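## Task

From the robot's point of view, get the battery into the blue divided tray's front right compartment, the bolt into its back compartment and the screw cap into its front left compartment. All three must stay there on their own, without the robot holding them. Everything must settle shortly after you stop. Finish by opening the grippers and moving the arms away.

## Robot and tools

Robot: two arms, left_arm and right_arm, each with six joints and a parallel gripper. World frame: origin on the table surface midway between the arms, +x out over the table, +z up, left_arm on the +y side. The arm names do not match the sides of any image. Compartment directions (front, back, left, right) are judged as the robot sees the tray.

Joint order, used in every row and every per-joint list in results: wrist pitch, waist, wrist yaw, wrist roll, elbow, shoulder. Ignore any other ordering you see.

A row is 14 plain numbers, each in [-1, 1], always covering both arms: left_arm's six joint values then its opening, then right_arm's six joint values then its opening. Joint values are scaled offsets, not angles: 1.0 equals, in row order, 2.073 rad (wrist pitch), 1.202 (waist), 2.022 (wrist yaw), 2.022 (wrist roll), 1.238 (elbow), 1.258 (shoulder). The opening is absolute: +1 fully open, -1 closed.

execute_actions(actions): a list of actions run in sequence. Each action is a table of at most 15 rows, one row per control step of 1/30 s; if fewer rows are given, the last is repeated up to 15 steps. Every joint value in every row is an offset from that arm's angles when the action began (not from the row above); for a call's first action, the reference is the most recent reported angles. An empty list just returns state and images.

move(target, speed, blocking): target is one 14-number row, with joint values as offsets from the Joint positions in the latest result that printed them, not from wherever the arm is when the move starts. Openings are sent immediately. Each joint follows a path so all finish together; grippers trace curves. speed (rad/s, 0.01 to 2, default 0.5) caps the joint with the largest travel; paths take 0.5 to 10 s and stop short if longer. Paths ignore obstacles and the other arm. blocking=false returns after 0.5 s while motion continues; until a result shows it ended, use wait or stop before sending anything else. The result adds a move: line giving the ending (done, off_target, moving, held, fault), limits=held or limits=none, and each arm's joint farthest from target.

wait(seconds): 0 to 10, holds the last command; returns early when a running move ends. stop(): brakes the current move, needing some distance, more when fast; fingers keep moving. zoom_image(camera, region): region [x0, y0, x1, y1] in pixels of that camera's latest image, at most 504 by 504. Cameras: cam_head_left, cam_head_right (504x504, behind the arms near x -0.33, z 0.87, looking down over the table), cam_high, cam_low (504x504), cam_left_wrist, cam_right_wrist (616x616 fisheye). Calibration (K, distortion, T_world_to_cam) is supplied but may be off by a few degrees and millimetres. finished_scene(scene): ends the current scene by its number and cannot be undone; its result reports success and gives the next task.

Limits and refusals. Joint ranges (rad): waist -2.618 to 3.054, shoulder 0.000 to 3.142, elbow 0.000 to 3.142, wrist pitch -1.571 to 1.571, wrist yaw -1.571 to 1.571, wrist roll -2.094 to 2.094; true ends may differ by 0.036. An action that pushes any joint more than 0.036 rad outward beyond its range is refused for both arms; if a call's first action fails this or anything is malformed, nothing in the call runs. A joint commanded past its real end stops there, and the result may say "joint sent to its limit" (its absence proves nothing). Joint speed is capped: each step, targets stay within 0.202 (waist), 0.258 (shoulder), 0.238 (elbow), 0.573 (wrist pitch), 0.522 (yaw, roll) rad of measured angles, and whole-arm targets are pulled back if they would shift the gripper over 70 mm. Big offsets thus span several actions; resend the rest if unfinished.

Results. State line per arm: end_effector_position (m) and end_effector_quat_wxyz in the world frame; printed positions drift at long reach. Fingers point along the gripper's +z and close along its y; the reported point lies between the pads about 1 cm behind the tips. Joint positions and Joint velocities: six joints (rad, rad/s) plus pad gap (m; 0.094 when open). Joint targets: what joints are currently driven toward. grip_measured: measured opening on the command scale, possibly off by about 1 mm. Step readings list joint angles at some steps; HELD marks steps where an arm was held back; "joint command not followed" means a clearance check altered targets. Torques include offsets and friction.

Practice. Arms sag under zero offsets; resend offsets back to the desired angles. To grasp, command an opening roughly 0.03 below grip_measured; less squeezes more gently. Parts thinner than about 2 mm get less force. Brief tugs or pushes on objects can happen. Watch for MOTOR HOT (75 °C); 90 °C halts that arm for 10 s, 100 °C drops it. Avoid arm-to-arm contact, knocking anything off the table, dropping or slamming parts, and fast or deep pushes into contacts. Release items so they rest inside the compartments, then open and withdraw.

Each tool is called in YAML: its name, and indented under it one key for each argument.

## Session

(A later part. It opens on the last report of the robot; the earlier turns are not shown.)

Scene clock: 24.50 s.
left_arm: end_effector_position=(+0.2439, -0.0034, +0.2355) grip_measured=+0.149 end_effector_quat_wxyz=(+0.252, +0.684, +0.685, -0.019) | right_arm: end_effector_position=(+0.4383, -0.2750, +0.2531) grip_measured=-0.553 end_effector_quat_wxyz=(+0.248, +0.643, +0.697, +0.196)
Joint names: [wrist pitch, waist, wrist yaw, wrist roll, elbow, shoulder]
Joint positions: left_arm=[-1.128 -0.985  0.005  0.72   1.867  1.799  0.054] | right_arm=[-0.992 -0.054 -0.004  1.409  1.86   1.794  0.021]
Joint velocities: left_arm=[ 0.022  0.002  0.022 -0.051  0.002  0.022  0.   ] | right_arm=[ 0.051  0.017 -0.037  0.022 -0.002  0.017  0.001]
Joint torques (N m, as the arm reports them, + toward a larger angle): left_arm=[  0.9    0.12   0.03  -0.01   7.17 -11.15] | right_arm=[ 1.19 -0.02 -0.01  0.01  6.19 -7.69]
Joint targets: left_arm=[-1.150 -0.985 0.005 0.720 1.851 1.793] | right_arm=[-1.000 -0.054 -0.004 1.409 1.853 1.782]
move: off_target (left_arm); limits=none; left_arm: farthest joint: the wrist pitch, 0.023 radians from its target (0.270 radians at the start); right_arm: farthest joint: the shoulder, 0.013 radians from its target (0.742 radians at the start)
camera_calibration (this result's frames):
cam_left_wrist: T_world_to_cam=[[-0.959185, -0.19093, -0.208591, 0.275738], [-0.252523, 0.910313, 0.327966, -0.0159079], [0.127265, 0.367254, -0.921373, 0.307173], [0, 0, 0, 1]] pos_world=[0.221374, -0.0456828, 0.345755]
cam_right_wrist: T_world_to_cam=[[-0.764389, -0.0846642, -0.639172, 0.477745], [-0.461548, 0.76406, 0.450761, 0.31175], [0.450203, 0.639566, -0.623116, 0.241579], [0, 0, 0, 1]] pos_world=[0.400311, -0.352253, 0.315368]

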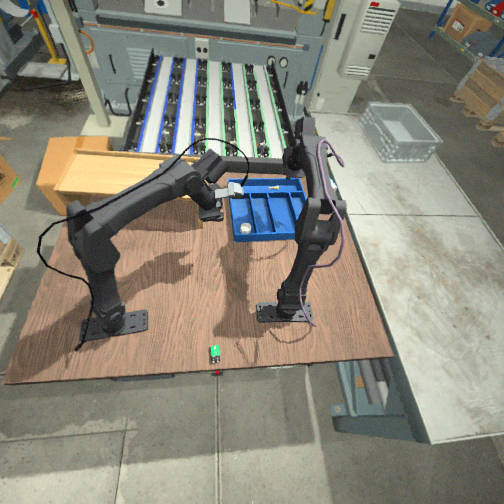

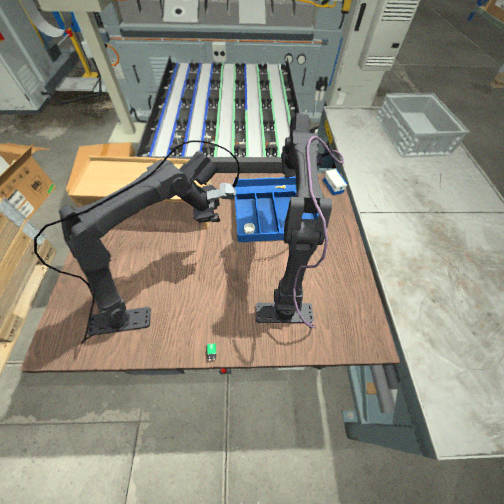

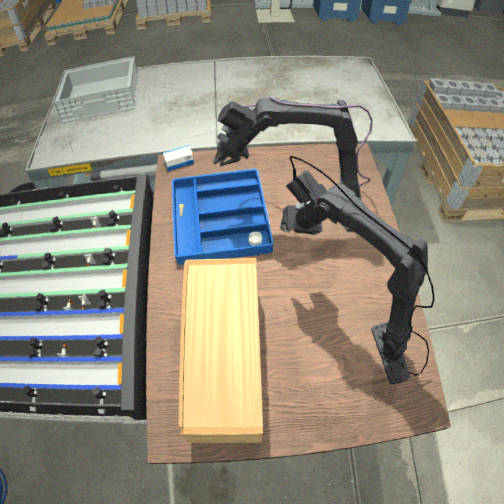

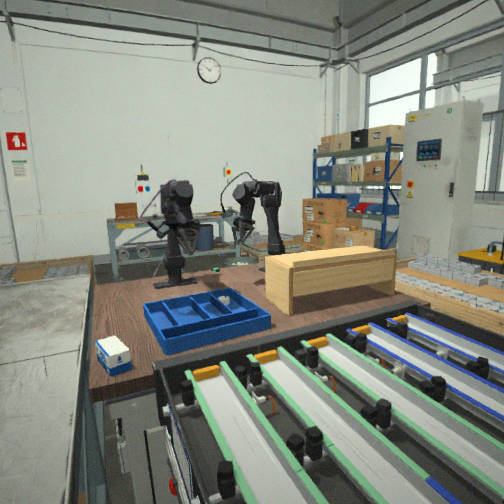

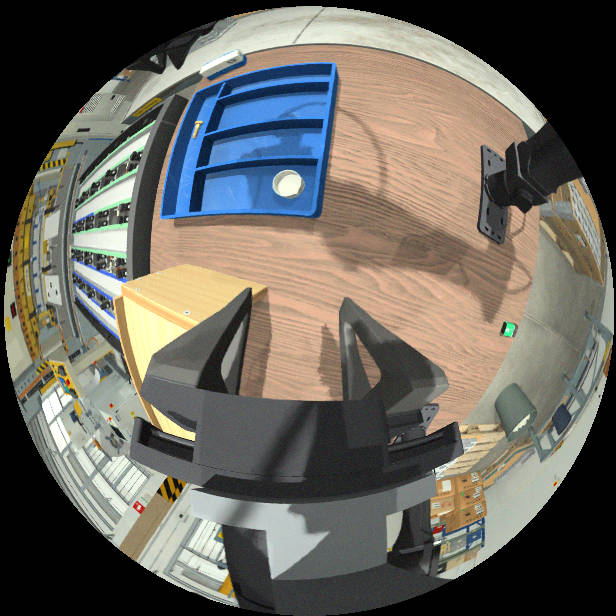

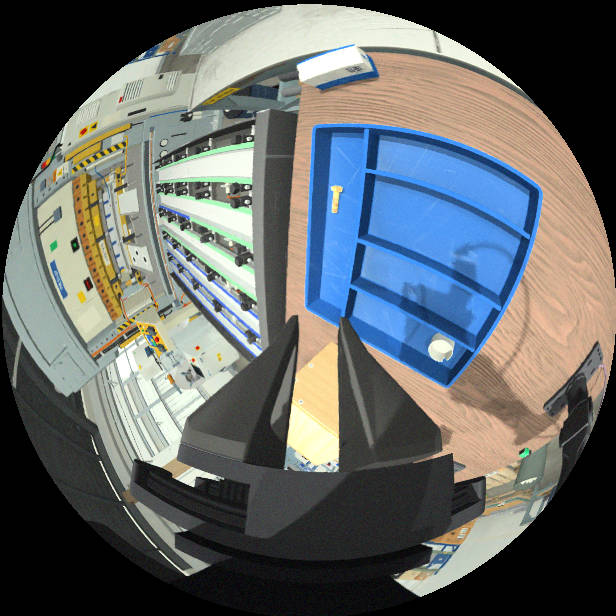

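move:
  target: [-0.04,1.0,0,0,-0.22,-0.24,1, -0.104,1.0,0,0.30,-0.511,-0.157,0.4]
  speed: 0.9

move:
  target: [0,0,0,0,0,0,1, 0,0.745,0,0,0,0,0.4]
  speed: 0.9

Scene clock: 27.13 s.
left_arm: end_effector_position=(+0.2878, +0.4518, +0.2443) grip_measured=+1.000 end_effector_quat_wxyz=(+0.204, +0.178, +0.955, +0.119) | right_arm: end_effector_position=(+0.0920, +0.0156, +0.0956) grip_measured=+0.397 end_effector_quat_wxyz=(-0.005, +0.431, +0.902, -0.006)
Joint names: [wrist pitch, waist, wrist yaw, wrist roll, elbow, shoulder]
Joint positions: left_arm=[-1.188  0.216  0.003  0.72   1.612  1.518  0.094] | right_arm=[-1.19   1.145 -0.01   2.01   1.234  1.627  0.066]
Joint velocities: left_arm=[-0.066  0.007 -0.007 -0.037 -0.002  0.027  0.   ] | right_arm=[-0.022  0.017 -0.051 -0.007  0.007  0.002 -0.   ]
Joint torques (N m, as the arm reports them, + toward a larger angle): left_arm=[ 0.84  0.01  0.04  0.04  6.93 -9.21] | right_arm=[-0.06  0.16  0.05  0.    5.44 -6.84]
Joint targets: left_arm=[-1.211 0.217 0.005 0.720 1.594 1.497] | right_arm=[-1.208 1.148 -0.004 2.016 1.227 1.597]
move: off_target (left_arm, right_arm); limits=none; left_arm: farthest joint: the wrist pitch, 0.023 radians from its target (0.083 radians at the start); right_arm: farthest joint: the shoulder, 0.030 radians from its target (0.198 radians at the start)
camera_calibration (this result's frames):
cam_left_wrist: T_world_to_cam=[[-0.174407, -0.965528, -0.193228, 0.526948], [-0.929004, 0.0963005, 0.35732, 0.133203], [-0.326395, 0.241829, -0.913775, 0.327939], [0, 0, 0, 1]] pos_world=[0.322687, 0.416651, 0.353888]
cam_right_wrist: T_world_to_cam=[[-0.78619, -0.616502, -0.0427851, 0.0902577], [-0.477649, 0.56227, 0.675059, -0.0158634], [-0.392118, 0.551161, -0.736522, 0.203154], [0, 0, 0, 1]] pos_world=[0.143043, -0.0474067, 0.164198]

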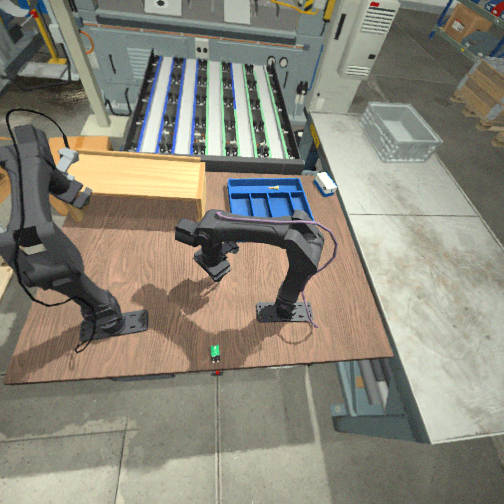

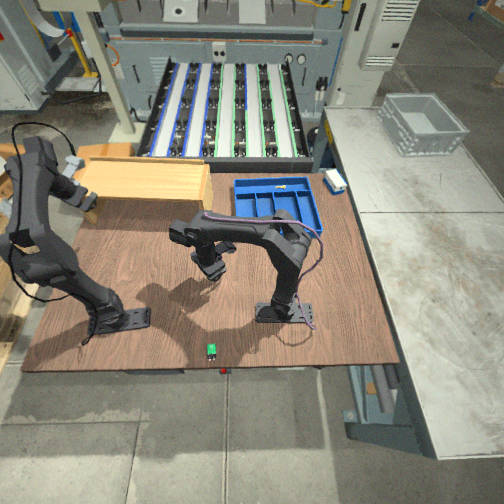

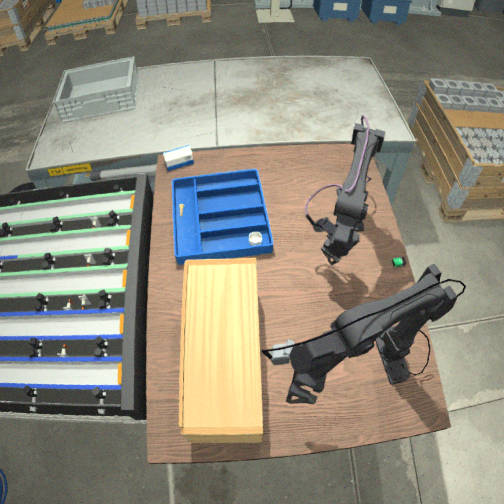

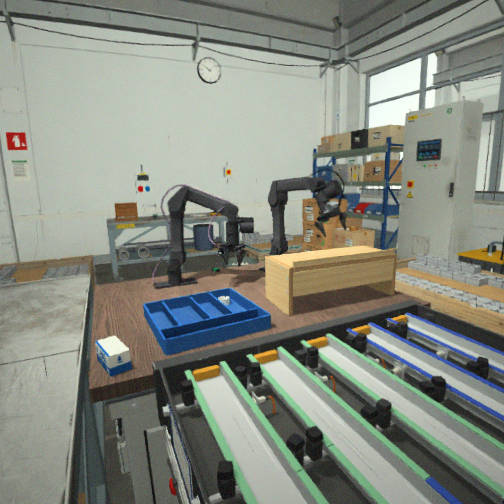

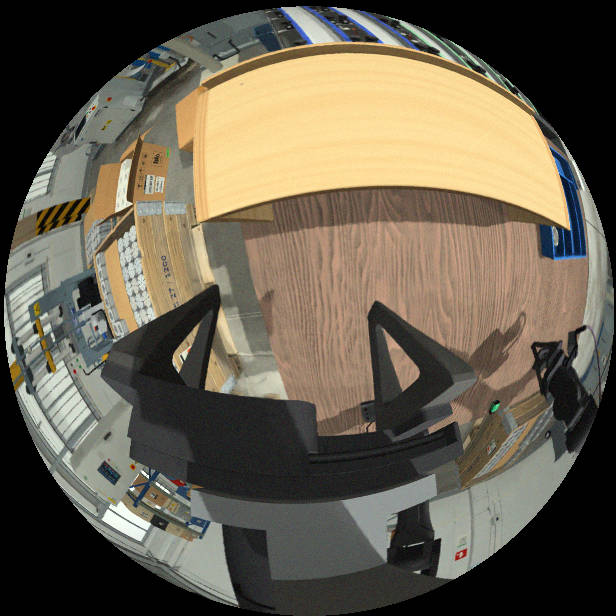

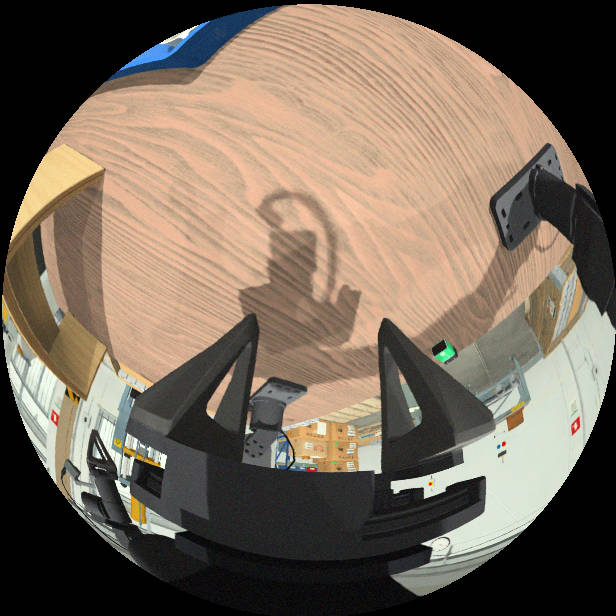

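Scene clock: 28.60 s.
left_arm: end_effector_position=(+0.2878, +0.4518, +0.2443) grip_measured=+1.000 end_effector_quat_wxyz=(+0.204, +0.178, +0.955, +0.119) | right_arm: end_effector_position=(-0.1514, +0.0147, +0.0956) grip_measured=+0.397 end_effector_quat_wxyz=(-0.004, -0.000, +1.000, -0.008)
Joint names: [wrist pitch, waist, wrist yaw, wrist roll, elbow, shoulder]
Joint positions: left_arm=[-1.188  0.216  0.003  0.72   1.612  1.518  0.094] | right_arm=[-1.189  2.038 -0.015  2.01   1.234  1.627  0.066]
Joint velocities: left_arm=[-0.066 -0.002 -0.007  0.007 -0.017  0.022  0.   ] | right_arm=[-0.007 -0.002  0.037 -0.007 -0.022 -0.012  0.   ]
Joint torques (N m, as the arm reports them, + toward a larger angle): left_arm=[ 1.04  0.01  0.07  0.04  8.37 -7.31] | right_arm=[ 0.12  0.24  0.01  0.01  6.06 -4.89]
Joint targets: left_arm=[-1.188 0.216 0.003 0.720 1.612 1.518] | right_arm=[-1.190 2.041 -0.010 2.010 1.234 1.627]
move: done; limits=none; left_arm: farthest joint: the waist, 0.000 radians from its target (0.000 radians at the start); right_arm: farthest joint: the wrist yaw, 0.005 radians from its target (0.000 radians at the start)
camera_calibration (this result's frames):
cam_left_wrist: T_world_to_cam=[[-0.174407, -0.965528, -0.193228, 0.526948], [-0.929004, 0.0963005, 0.35732, 0.133203], [-0.326395, 0.241829, -0.913775, 0.327939], [0, 0, 0, 1]] pos_world=[0.322687, 0.416651, 0.353888]
cam_right_wrist: T_world_to_cam=[[-0.013748, -0.999031, -0.0418092, 0.0208455], [-0.734393, -0.0182879, 0.678478, -0.162313], [-0.678586, 0.0400321, -0.73343, 0.0720331], [0, 0, 0, 1]] pos_world=[-0.0700342, 0.0149734, 0.163829]

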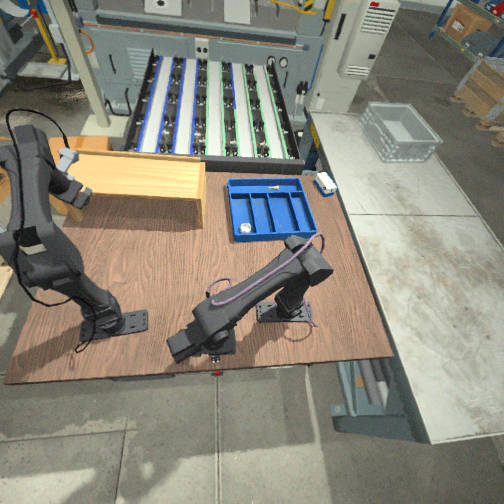

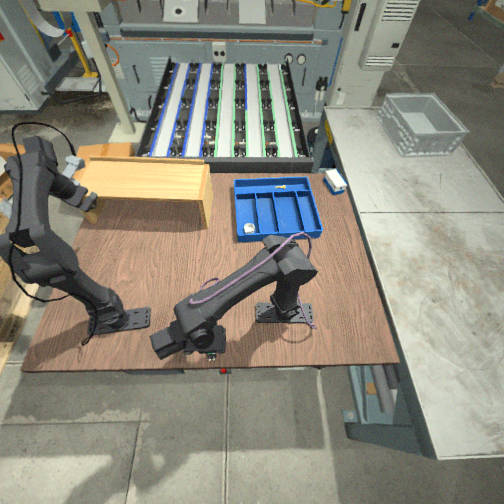

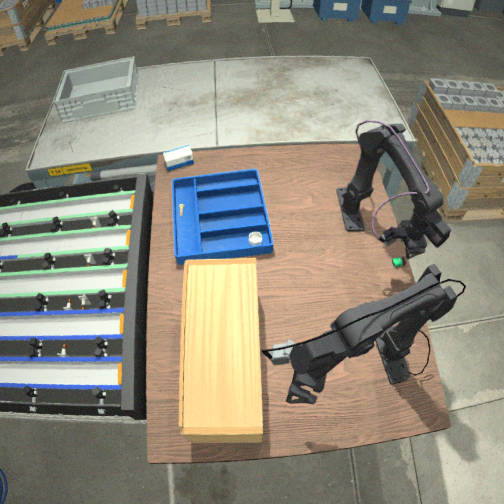

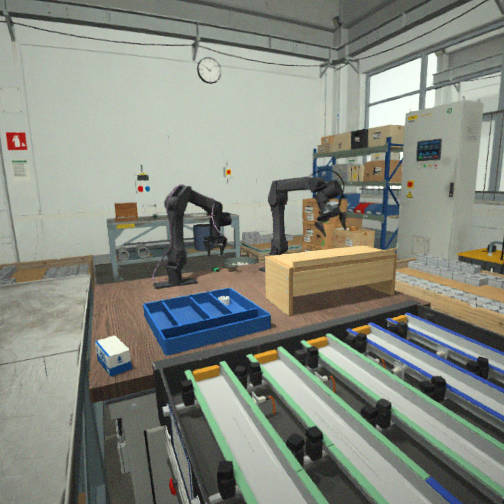

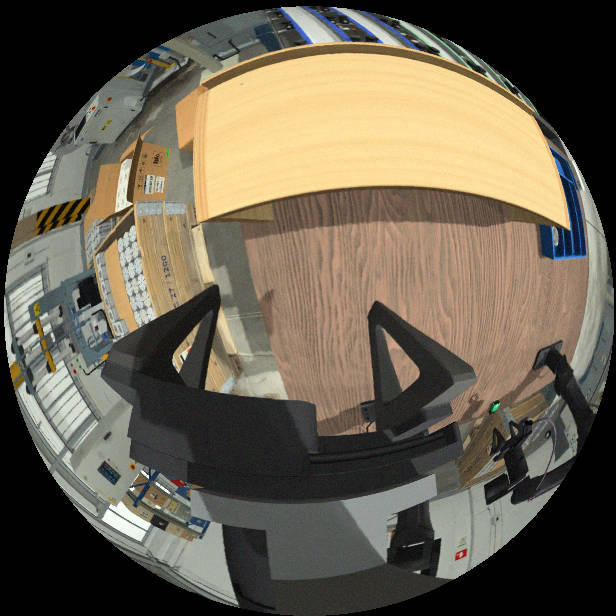

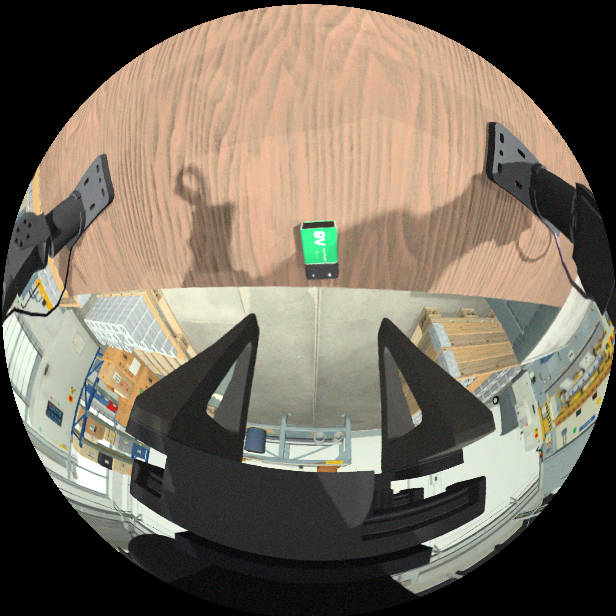

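execute_actions:
  actions: []

Scene clock: 29.17 s.
left_arm: end_effector_position=(+0.2878, +0.4518, +0.2443) grip_measured=+1.000 end_effector_quat_wxyz=(+0.204, +0.178, +0.955, +0.119) | right_arm: end_effector_position=(-0.1514, +0.0147, +0.0956) grip_measured=+0.397 end_effector_quat_wxyz=(-0.004, -0.000, +1.000, -0.008)
Joint names: [wrist pitch, waist, wrist yaw, wrist roll, elbow, shoulder]
Joint positions: left_arm=[-1.188  0.216  0.003  0.72   1.612  1.518  0.094] | right_arm=[-1.189  2.038 -0.015  2.01   1.234  1.627  0.066]
Joint velocities: left_arm=[-0.051  0.012 -0.007  0.037 -0.007 -0.012  0.   ] | right_arm=[-0.066 -0.017  0.037 -0.007 -0.002 -0.012 -0.   ]
Joint torques (N m, as the arm reports them, + toward a larger angle): left_arm=[ 1.06  0.13  0.02  0.09  8.57 -7.39] | right_arm=[ 0.12  0.21  0.02  0.    6.1  -4.9 ]
Joint targets: left_arm=[-1.188 0.216 0.003 0.720 1.612 1.518] | right_arm=[-1.190 2.041 -0.010 2.010 1.234 1.627]
camera_calibration (this result's frames):
cam_left_wrist: T_world_to_cam=[[-0.174407, -0.965528, -0.193228, 0.526948], [-0.929004, 0.0963005, 0.35732, 0.133203], [-0.326395, 0.241829, -0.913775, 0.327939], [0, 0, 0, 1]] pos_world=[0.322687, 0.416651, 0.353888]
cam_right_wrist: T_world_to_cam=[[-0.013748, -0.999031, -0.0418092, 0.0208455], [-0.734393, -0.0182879, 0.678478, -0.162313], [-0.678586, 0.0400321, -0.73343, 0.0720331], [0, 0, 0, 1]] pos_world=[-0.0700342, 0.0149734, 0.163829]

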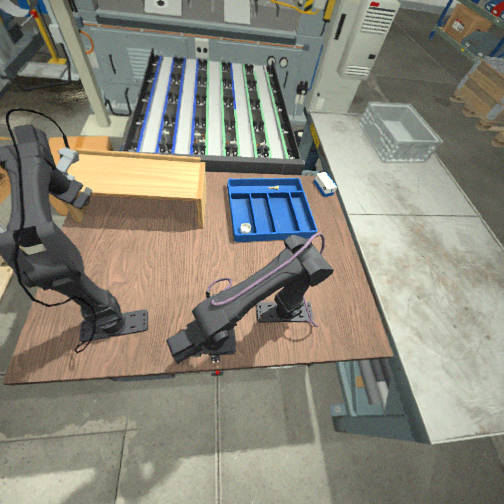

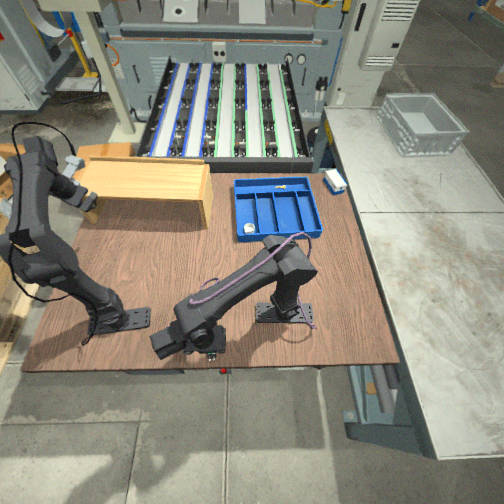

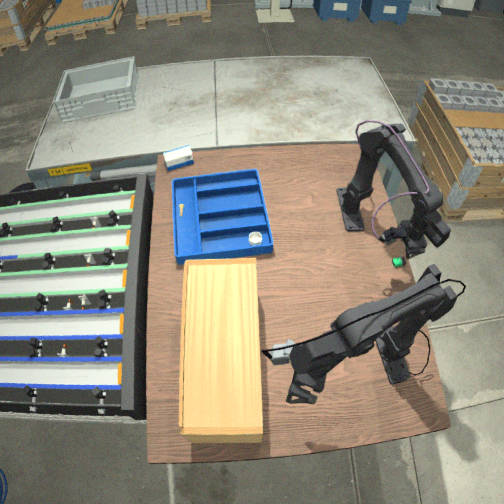

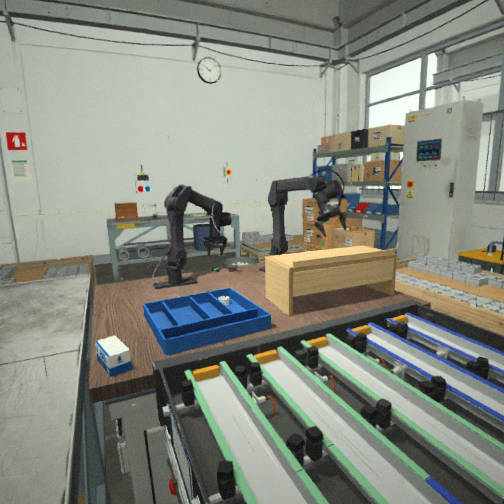

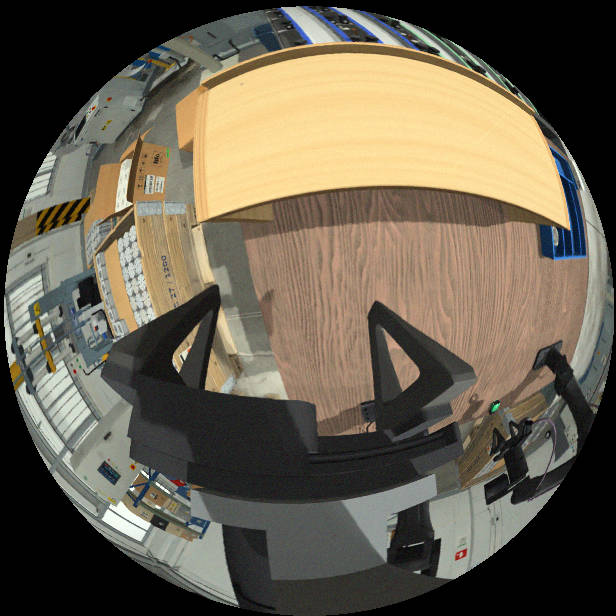

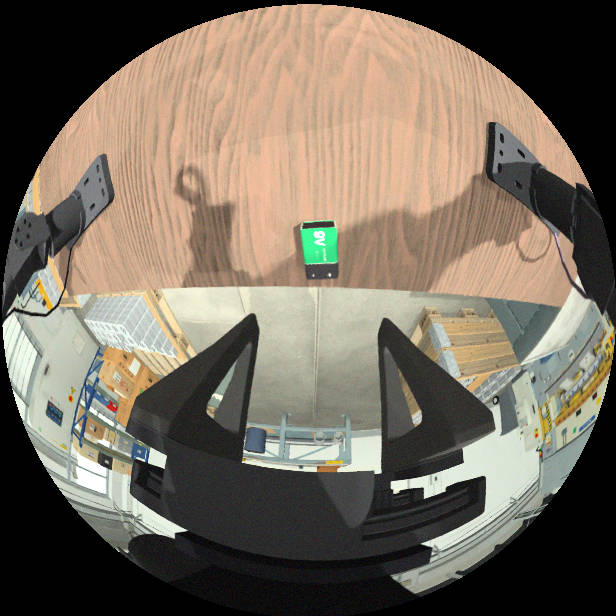

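move:
  target: [0,0,0,0,0,0,1, 0.1635,-0.0266,0,-0.015,-0.202,0.047,0.4]
  speed: 0.35

Scene clock: 31.30 s.
left_arm: end_effector_position=(+0.2878, +0.4518, +0.2443) grip_measured=+1.000 end_effector_quat_wxyz=(+0.204, +0.178, +0.955, +0.119) | right_arm: end_effector_position=(-0.1462, +0.0186, +0.0228) grip_measured=+0.397 end_effector_quat_wxyz=(-0.012, -0.001, +1.000, +0.008)
Joint names: [wrist pitch, waist, wrist yaw, wrist roll, elbow, shoulder]
Joint positions: left_arm=[-1.188  0.216  0.003  0.72   1.612  1.518  0.094] | right_arm=[-0.855  2.016 -0.015  1.985  0.992  1.683  0.066]
Joint velocities: left_arm=[-0.037 -0.017 -0.007 -0.037 -0.027 -0.012  0.   ] | right_arm=[ 0.007 -0.017  0.081  0.007 -0.002 -0.032 -0.   ]
Joint torques (N m, as the arm reports them, + toward a larger angle): left_arm=[ 1.08 -0.06  0.04  0.07  8.46 -7.38] | right_arm=[ 0.24 -0.86 -0.02 -0.05  5.   -4.77]
Joint targets: left_arm=[-1.188 0.216 0.003 0.720 1.612 1.518] | right_arm=[-0.850 2.006 -0.015 1.980 0.984 1.686]
move: done; limits=none; left_arm: farthest joint: the waist, 0.000 radians from its target (0.000 radians at the start); right_arm: farthest joint: the waist, 0.009 radians from its target (0.032 radians at the start)
camera_calibration (this result's frames):
cam_left_wrist: T_world_to_cam=[[-0.174407, -0.965528, -0.193228, 0.526948], [-0.929004, 0.0963005, 0.35732, 0.133203], [-0.326395, 0.241829, -0.913775, 0.327939], [0, 0, 0, 1]] pos_world=[0.322687, 0.416651, 0.353888]
cam_right_wrist: T_world_to_cam=[[-0.0119363, -0.997169, -0.0742437, 0.0227523], [-0.724251, -0.0425717, 0.688221, -0.107341], [-0.689433, 0.0619859, -0.721693, 0.0197601], [0, 0, 0, 1]] pos_world=[-0.0638474, 0.0168933, 0.0898245]

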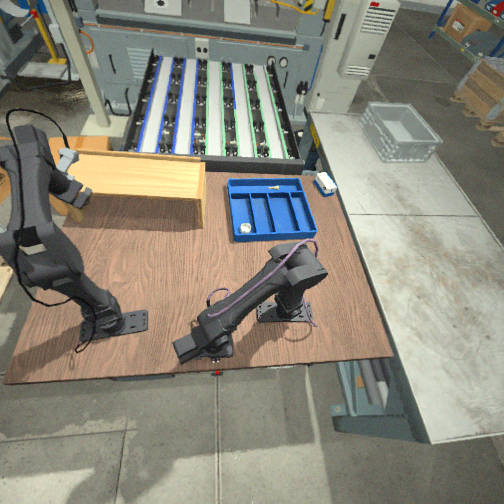

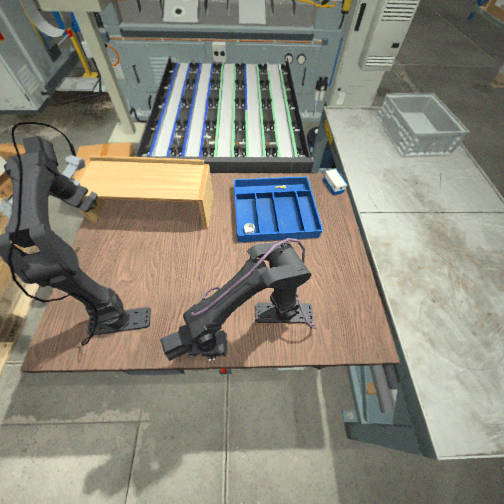

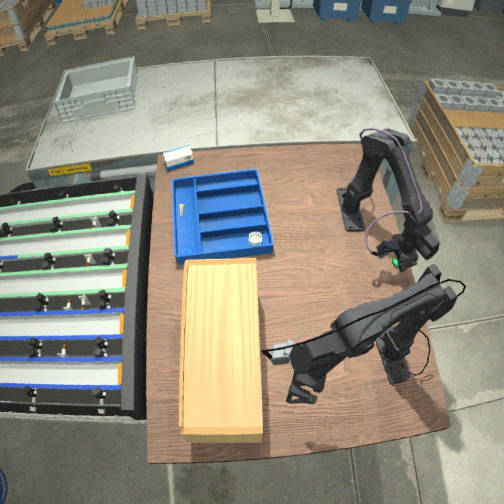

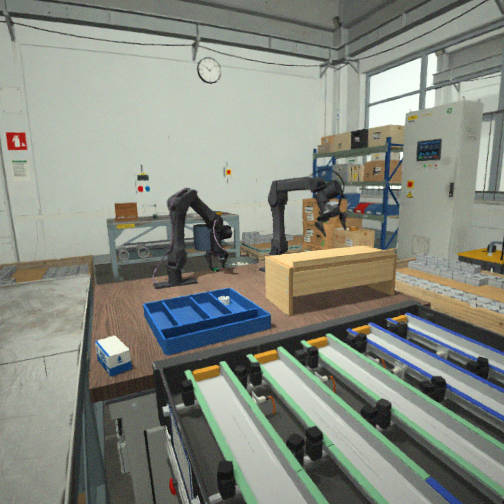

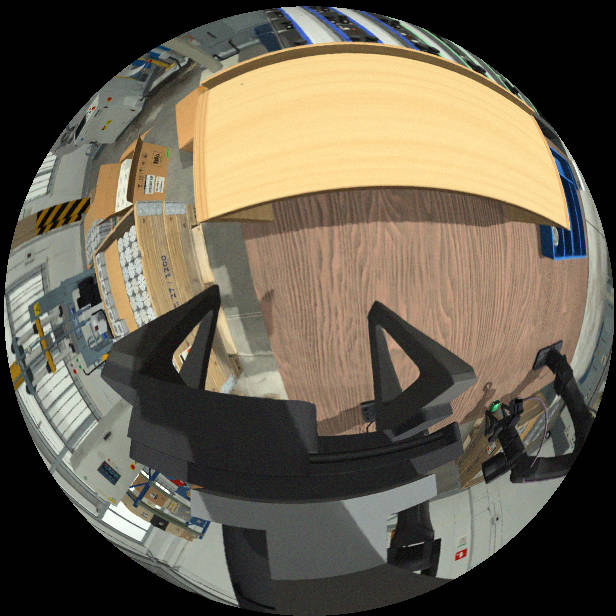

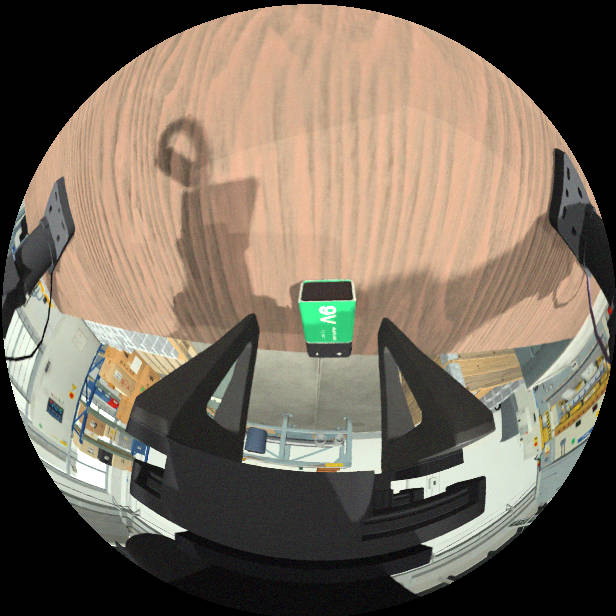

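move:
  target: [0,0,0,0,0,0,1, 0.012,0,0,0,0,0.018,0.0]
  speed: 0.1

Scene clock: 32.47 s.
left_arm: end_effector_position=(+0.2878, +0.4518, +0.2443) grip_measured=+1.000 end_effector_quat_wxyz=(+0.204, +0.178, +0.955, +0.119) | right_arm: end_effector_position=(-0.1476, +0.0216, +0.0182) grip_measured=+0.003 end_effector_quat_wxyz=(-0.012, -0.001, +1.000, +0.010)
Joint names: [wrist pitch, waist, wrist yaw, wrist roll, elbow, shoulder]
Joint positions: left_arm=[-1.188  0.216  0.003  0.72   1.612  1.518  0.094] | right_arm=[-0.835  2.016 -0.015  1.985  0.992  1.701  0.047]
Joint velocities: left_arm=[-0.037 -0.017 -0.037  0.066 -0.002 -0.002  0.   ] | right_arm=[ 0.051  0.017 -0.051 -0.051 -0.002 -0.007 -0.001]
Joint torques (N m, as the arm reports them, + toward a larger angle): left_arm=[ 1.07  0.02  0.04  0.03  8.37 -7.2 ] | right_arm=[ 0.2  -0.01 -0.02  0.    5.65 -4.81]
Joint targets: left_arm=[-1.188 0.216 0.003 0.720 1.612 1.518] | right_arm=[-0.830 2.016 -0.015 1.985 0.992 1.705]
move: done; limits=none; left_arm: farthest joint: the waist, 0.000 radians from its target (0.000 radians at the start); right_arm: farthest joint: the shoulder, 0.005 radians from its target (0.023 radians at the start)
camera_calibration (this result's frames):
cam_left_wrist: T_world_to_cam=[[-0.174407, -0.965528, -0.193228, 0.526948], [-0.929004, 0.0963005, 0.35732, 0.133203], [-0.326395, 0.241829, -0.913775, 0.327939], [0, 0, 0, 1]] pos_world=[0.322687, 0.416651, 0.353888]
cam_right_wrist: T_world_to_cam=[[-0.0120061, -0.997011, -0.0763191, 0.0253925], [-0.723613, -0.0440125, 0.688801, -0.104884], [-0.690102, 0.0634954, -0.720922, 0.0151919], [0, 0, 0, 1]] pos_world=[-0.0651067, 0.0197358, 0.0851344]

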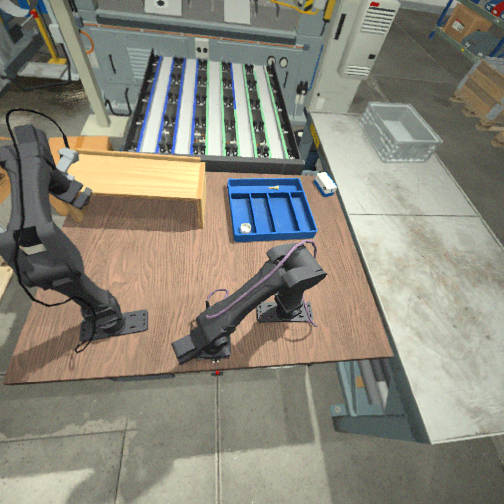

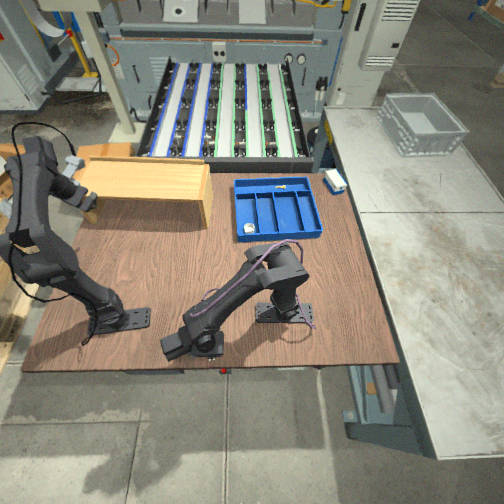

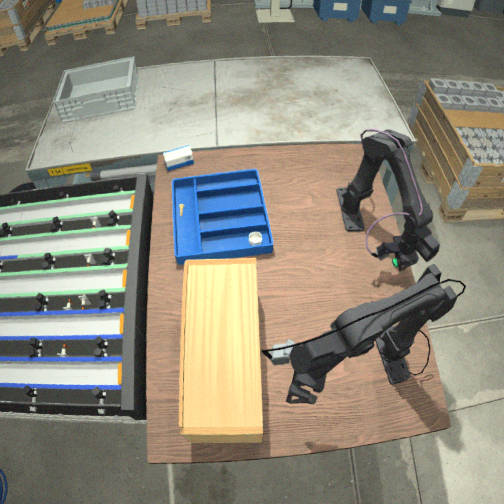

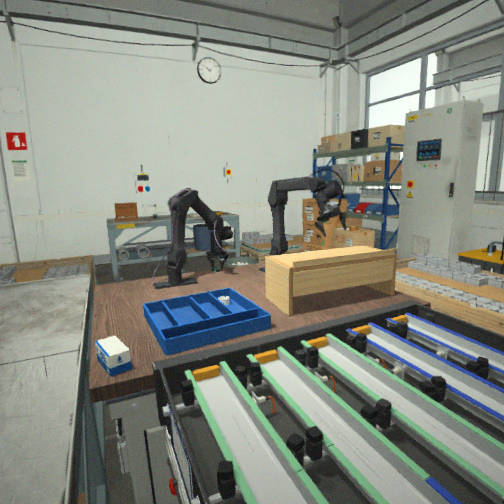

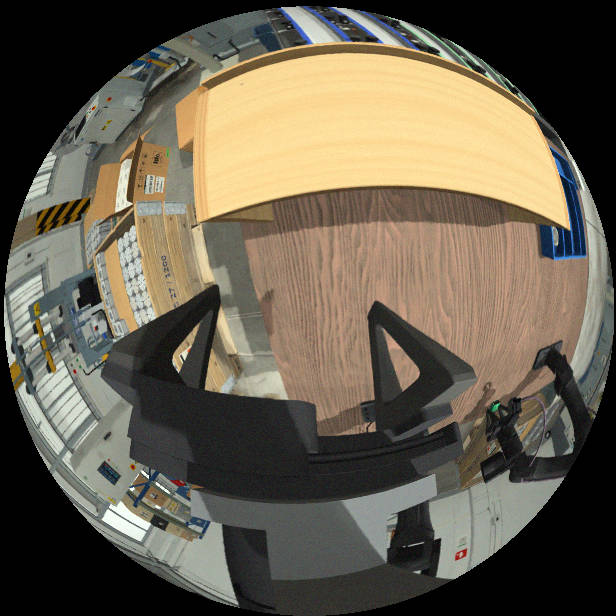

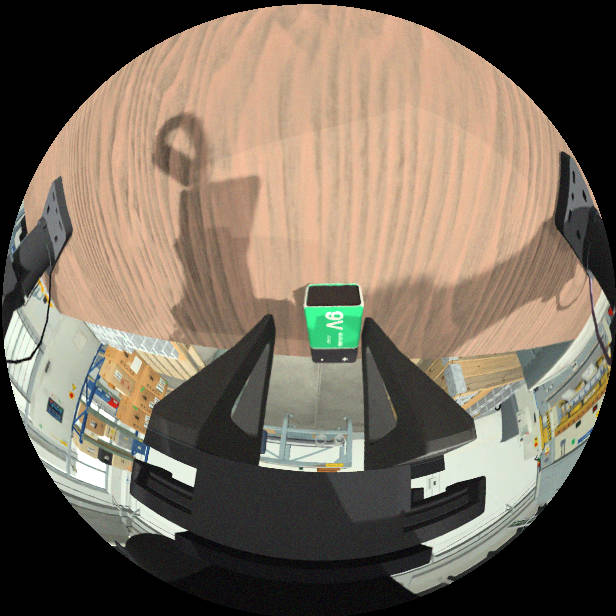

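move:
  target: [0,0,0,0,0,0,1, -0.019,0,0,0,0,0.01,0.0]
  speed: 0.1

Scene clock: 33.57 s.
left_arm: end_effector_position=(+0.2878, +0.4518, +0.2443) grip_measured=+1.000 end_effector_quat_wxyz=(+0.204, +0.178, +0.955, +0.119) | right_arm: end_effector_position=(-0.1455, +0.0169, +0.0181) grip_measured=+0.003 end_effector_quat_wxyz=(-0.008, -0.001, +1.000, +0.000)
Joint names: [wrist pitch, waist, wrist yaw, wrist roll, elbow, shoulder]
Joint positions: left_arm=[-1.188  0.216  0.003  0.72   1.612  1.518  0.094] | right_arm=[-0.856  2.016 -0.015  1.985  0.992  1.701  0.047]
Joint velocities: left_arm=[ 0.022  0.002  0.007 -0.022 -0.007  0.017  0.   ] | right_arm=[-0.007 -0.007 -0.037  0.037  0.002  0.002  0.   ]
Joint torques (N m, as the arm reports them, + toward a larger angle): left_arm=[ 1.06 -0.06  0.08  0.1   8.45 -7.4 ] | right_arm=[-0.04 -0.05 -0.01  0.    5.61 -4.25]
Joint targets: left_arm=[-1.188 0.216 0.003 0.720 1.612 1.518] | right_arm=[-0.874 2.016 -0.015 1.985 0.992 1.713]
move: done; limits=none; left_arm: farthest joint: the waist, 0.000 radians from its target (0.000 radians at the start); right_arm: farthest joint: the wrist pitch, 0.019 radians from its target (0.040 radians at the start)
camera_calibration (this result's frames):
cam_left_wrist: T_world_to_cam=[[-0.174407, -0.965528, -0.193228, 0.526948], [-0.929004, 0.0963005, 0.35732, 0.133203], [-0.326395, 0.241829, -0.913775, 0.327939], [0, 0, 0, 1]] pos_world=[0.322687, 0.416651, 0.353888]
cam_right_wrist: T_world_to_cam=[[-0.0114473, -0.998273, -0.0576267, 0.0205077], [-0.729338, -0.0310895, 0.683447, -0.104487], [-0.684057, 0.0498529, -0.727722, 0.0180943], [0, 0, 0, 1]] pos_world=[-0.0635942, 0.0163218, 0.0857608]

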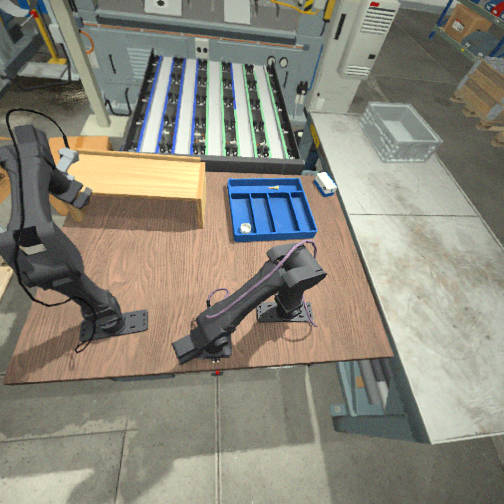

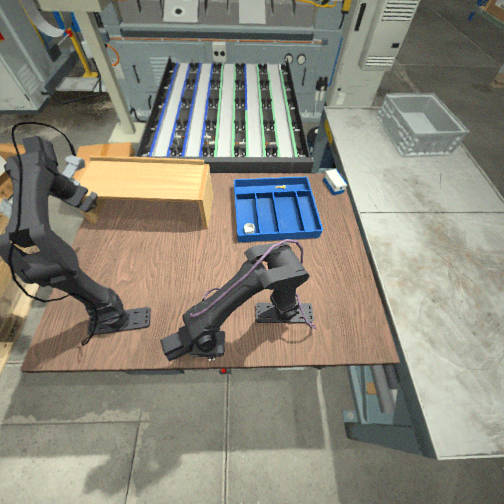

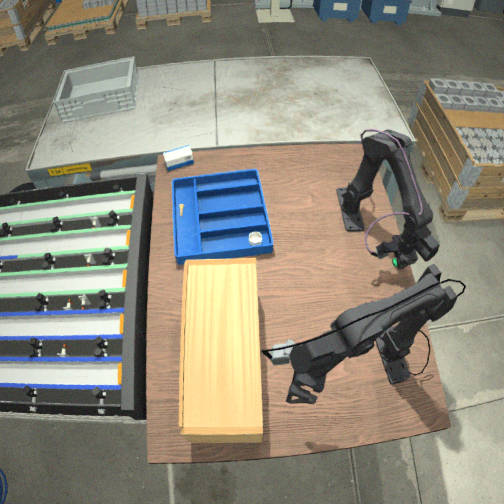

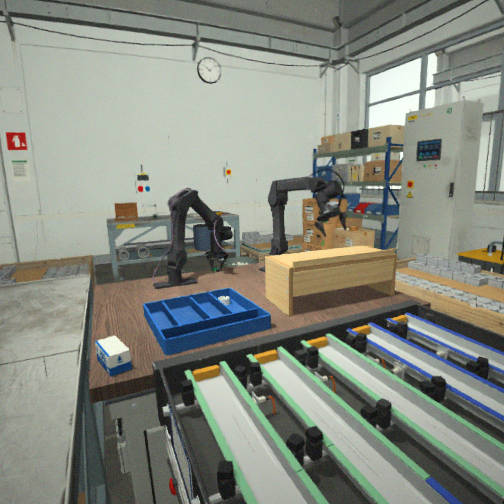

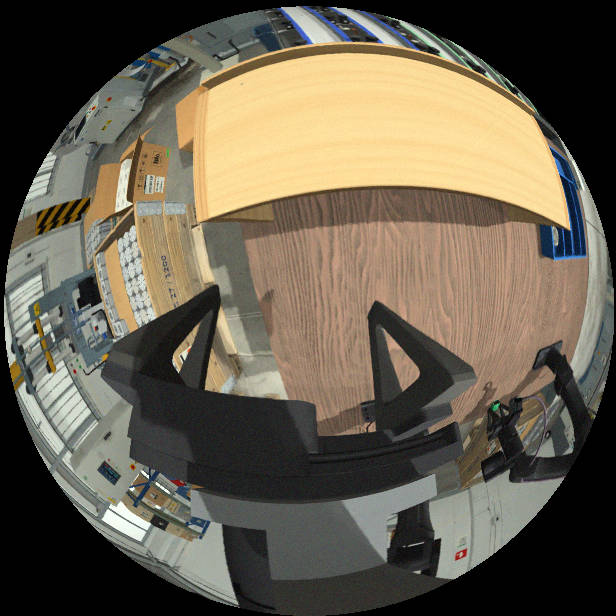

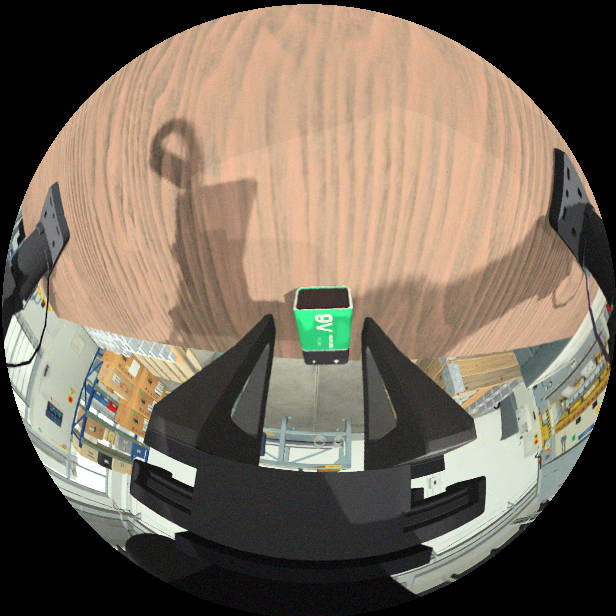

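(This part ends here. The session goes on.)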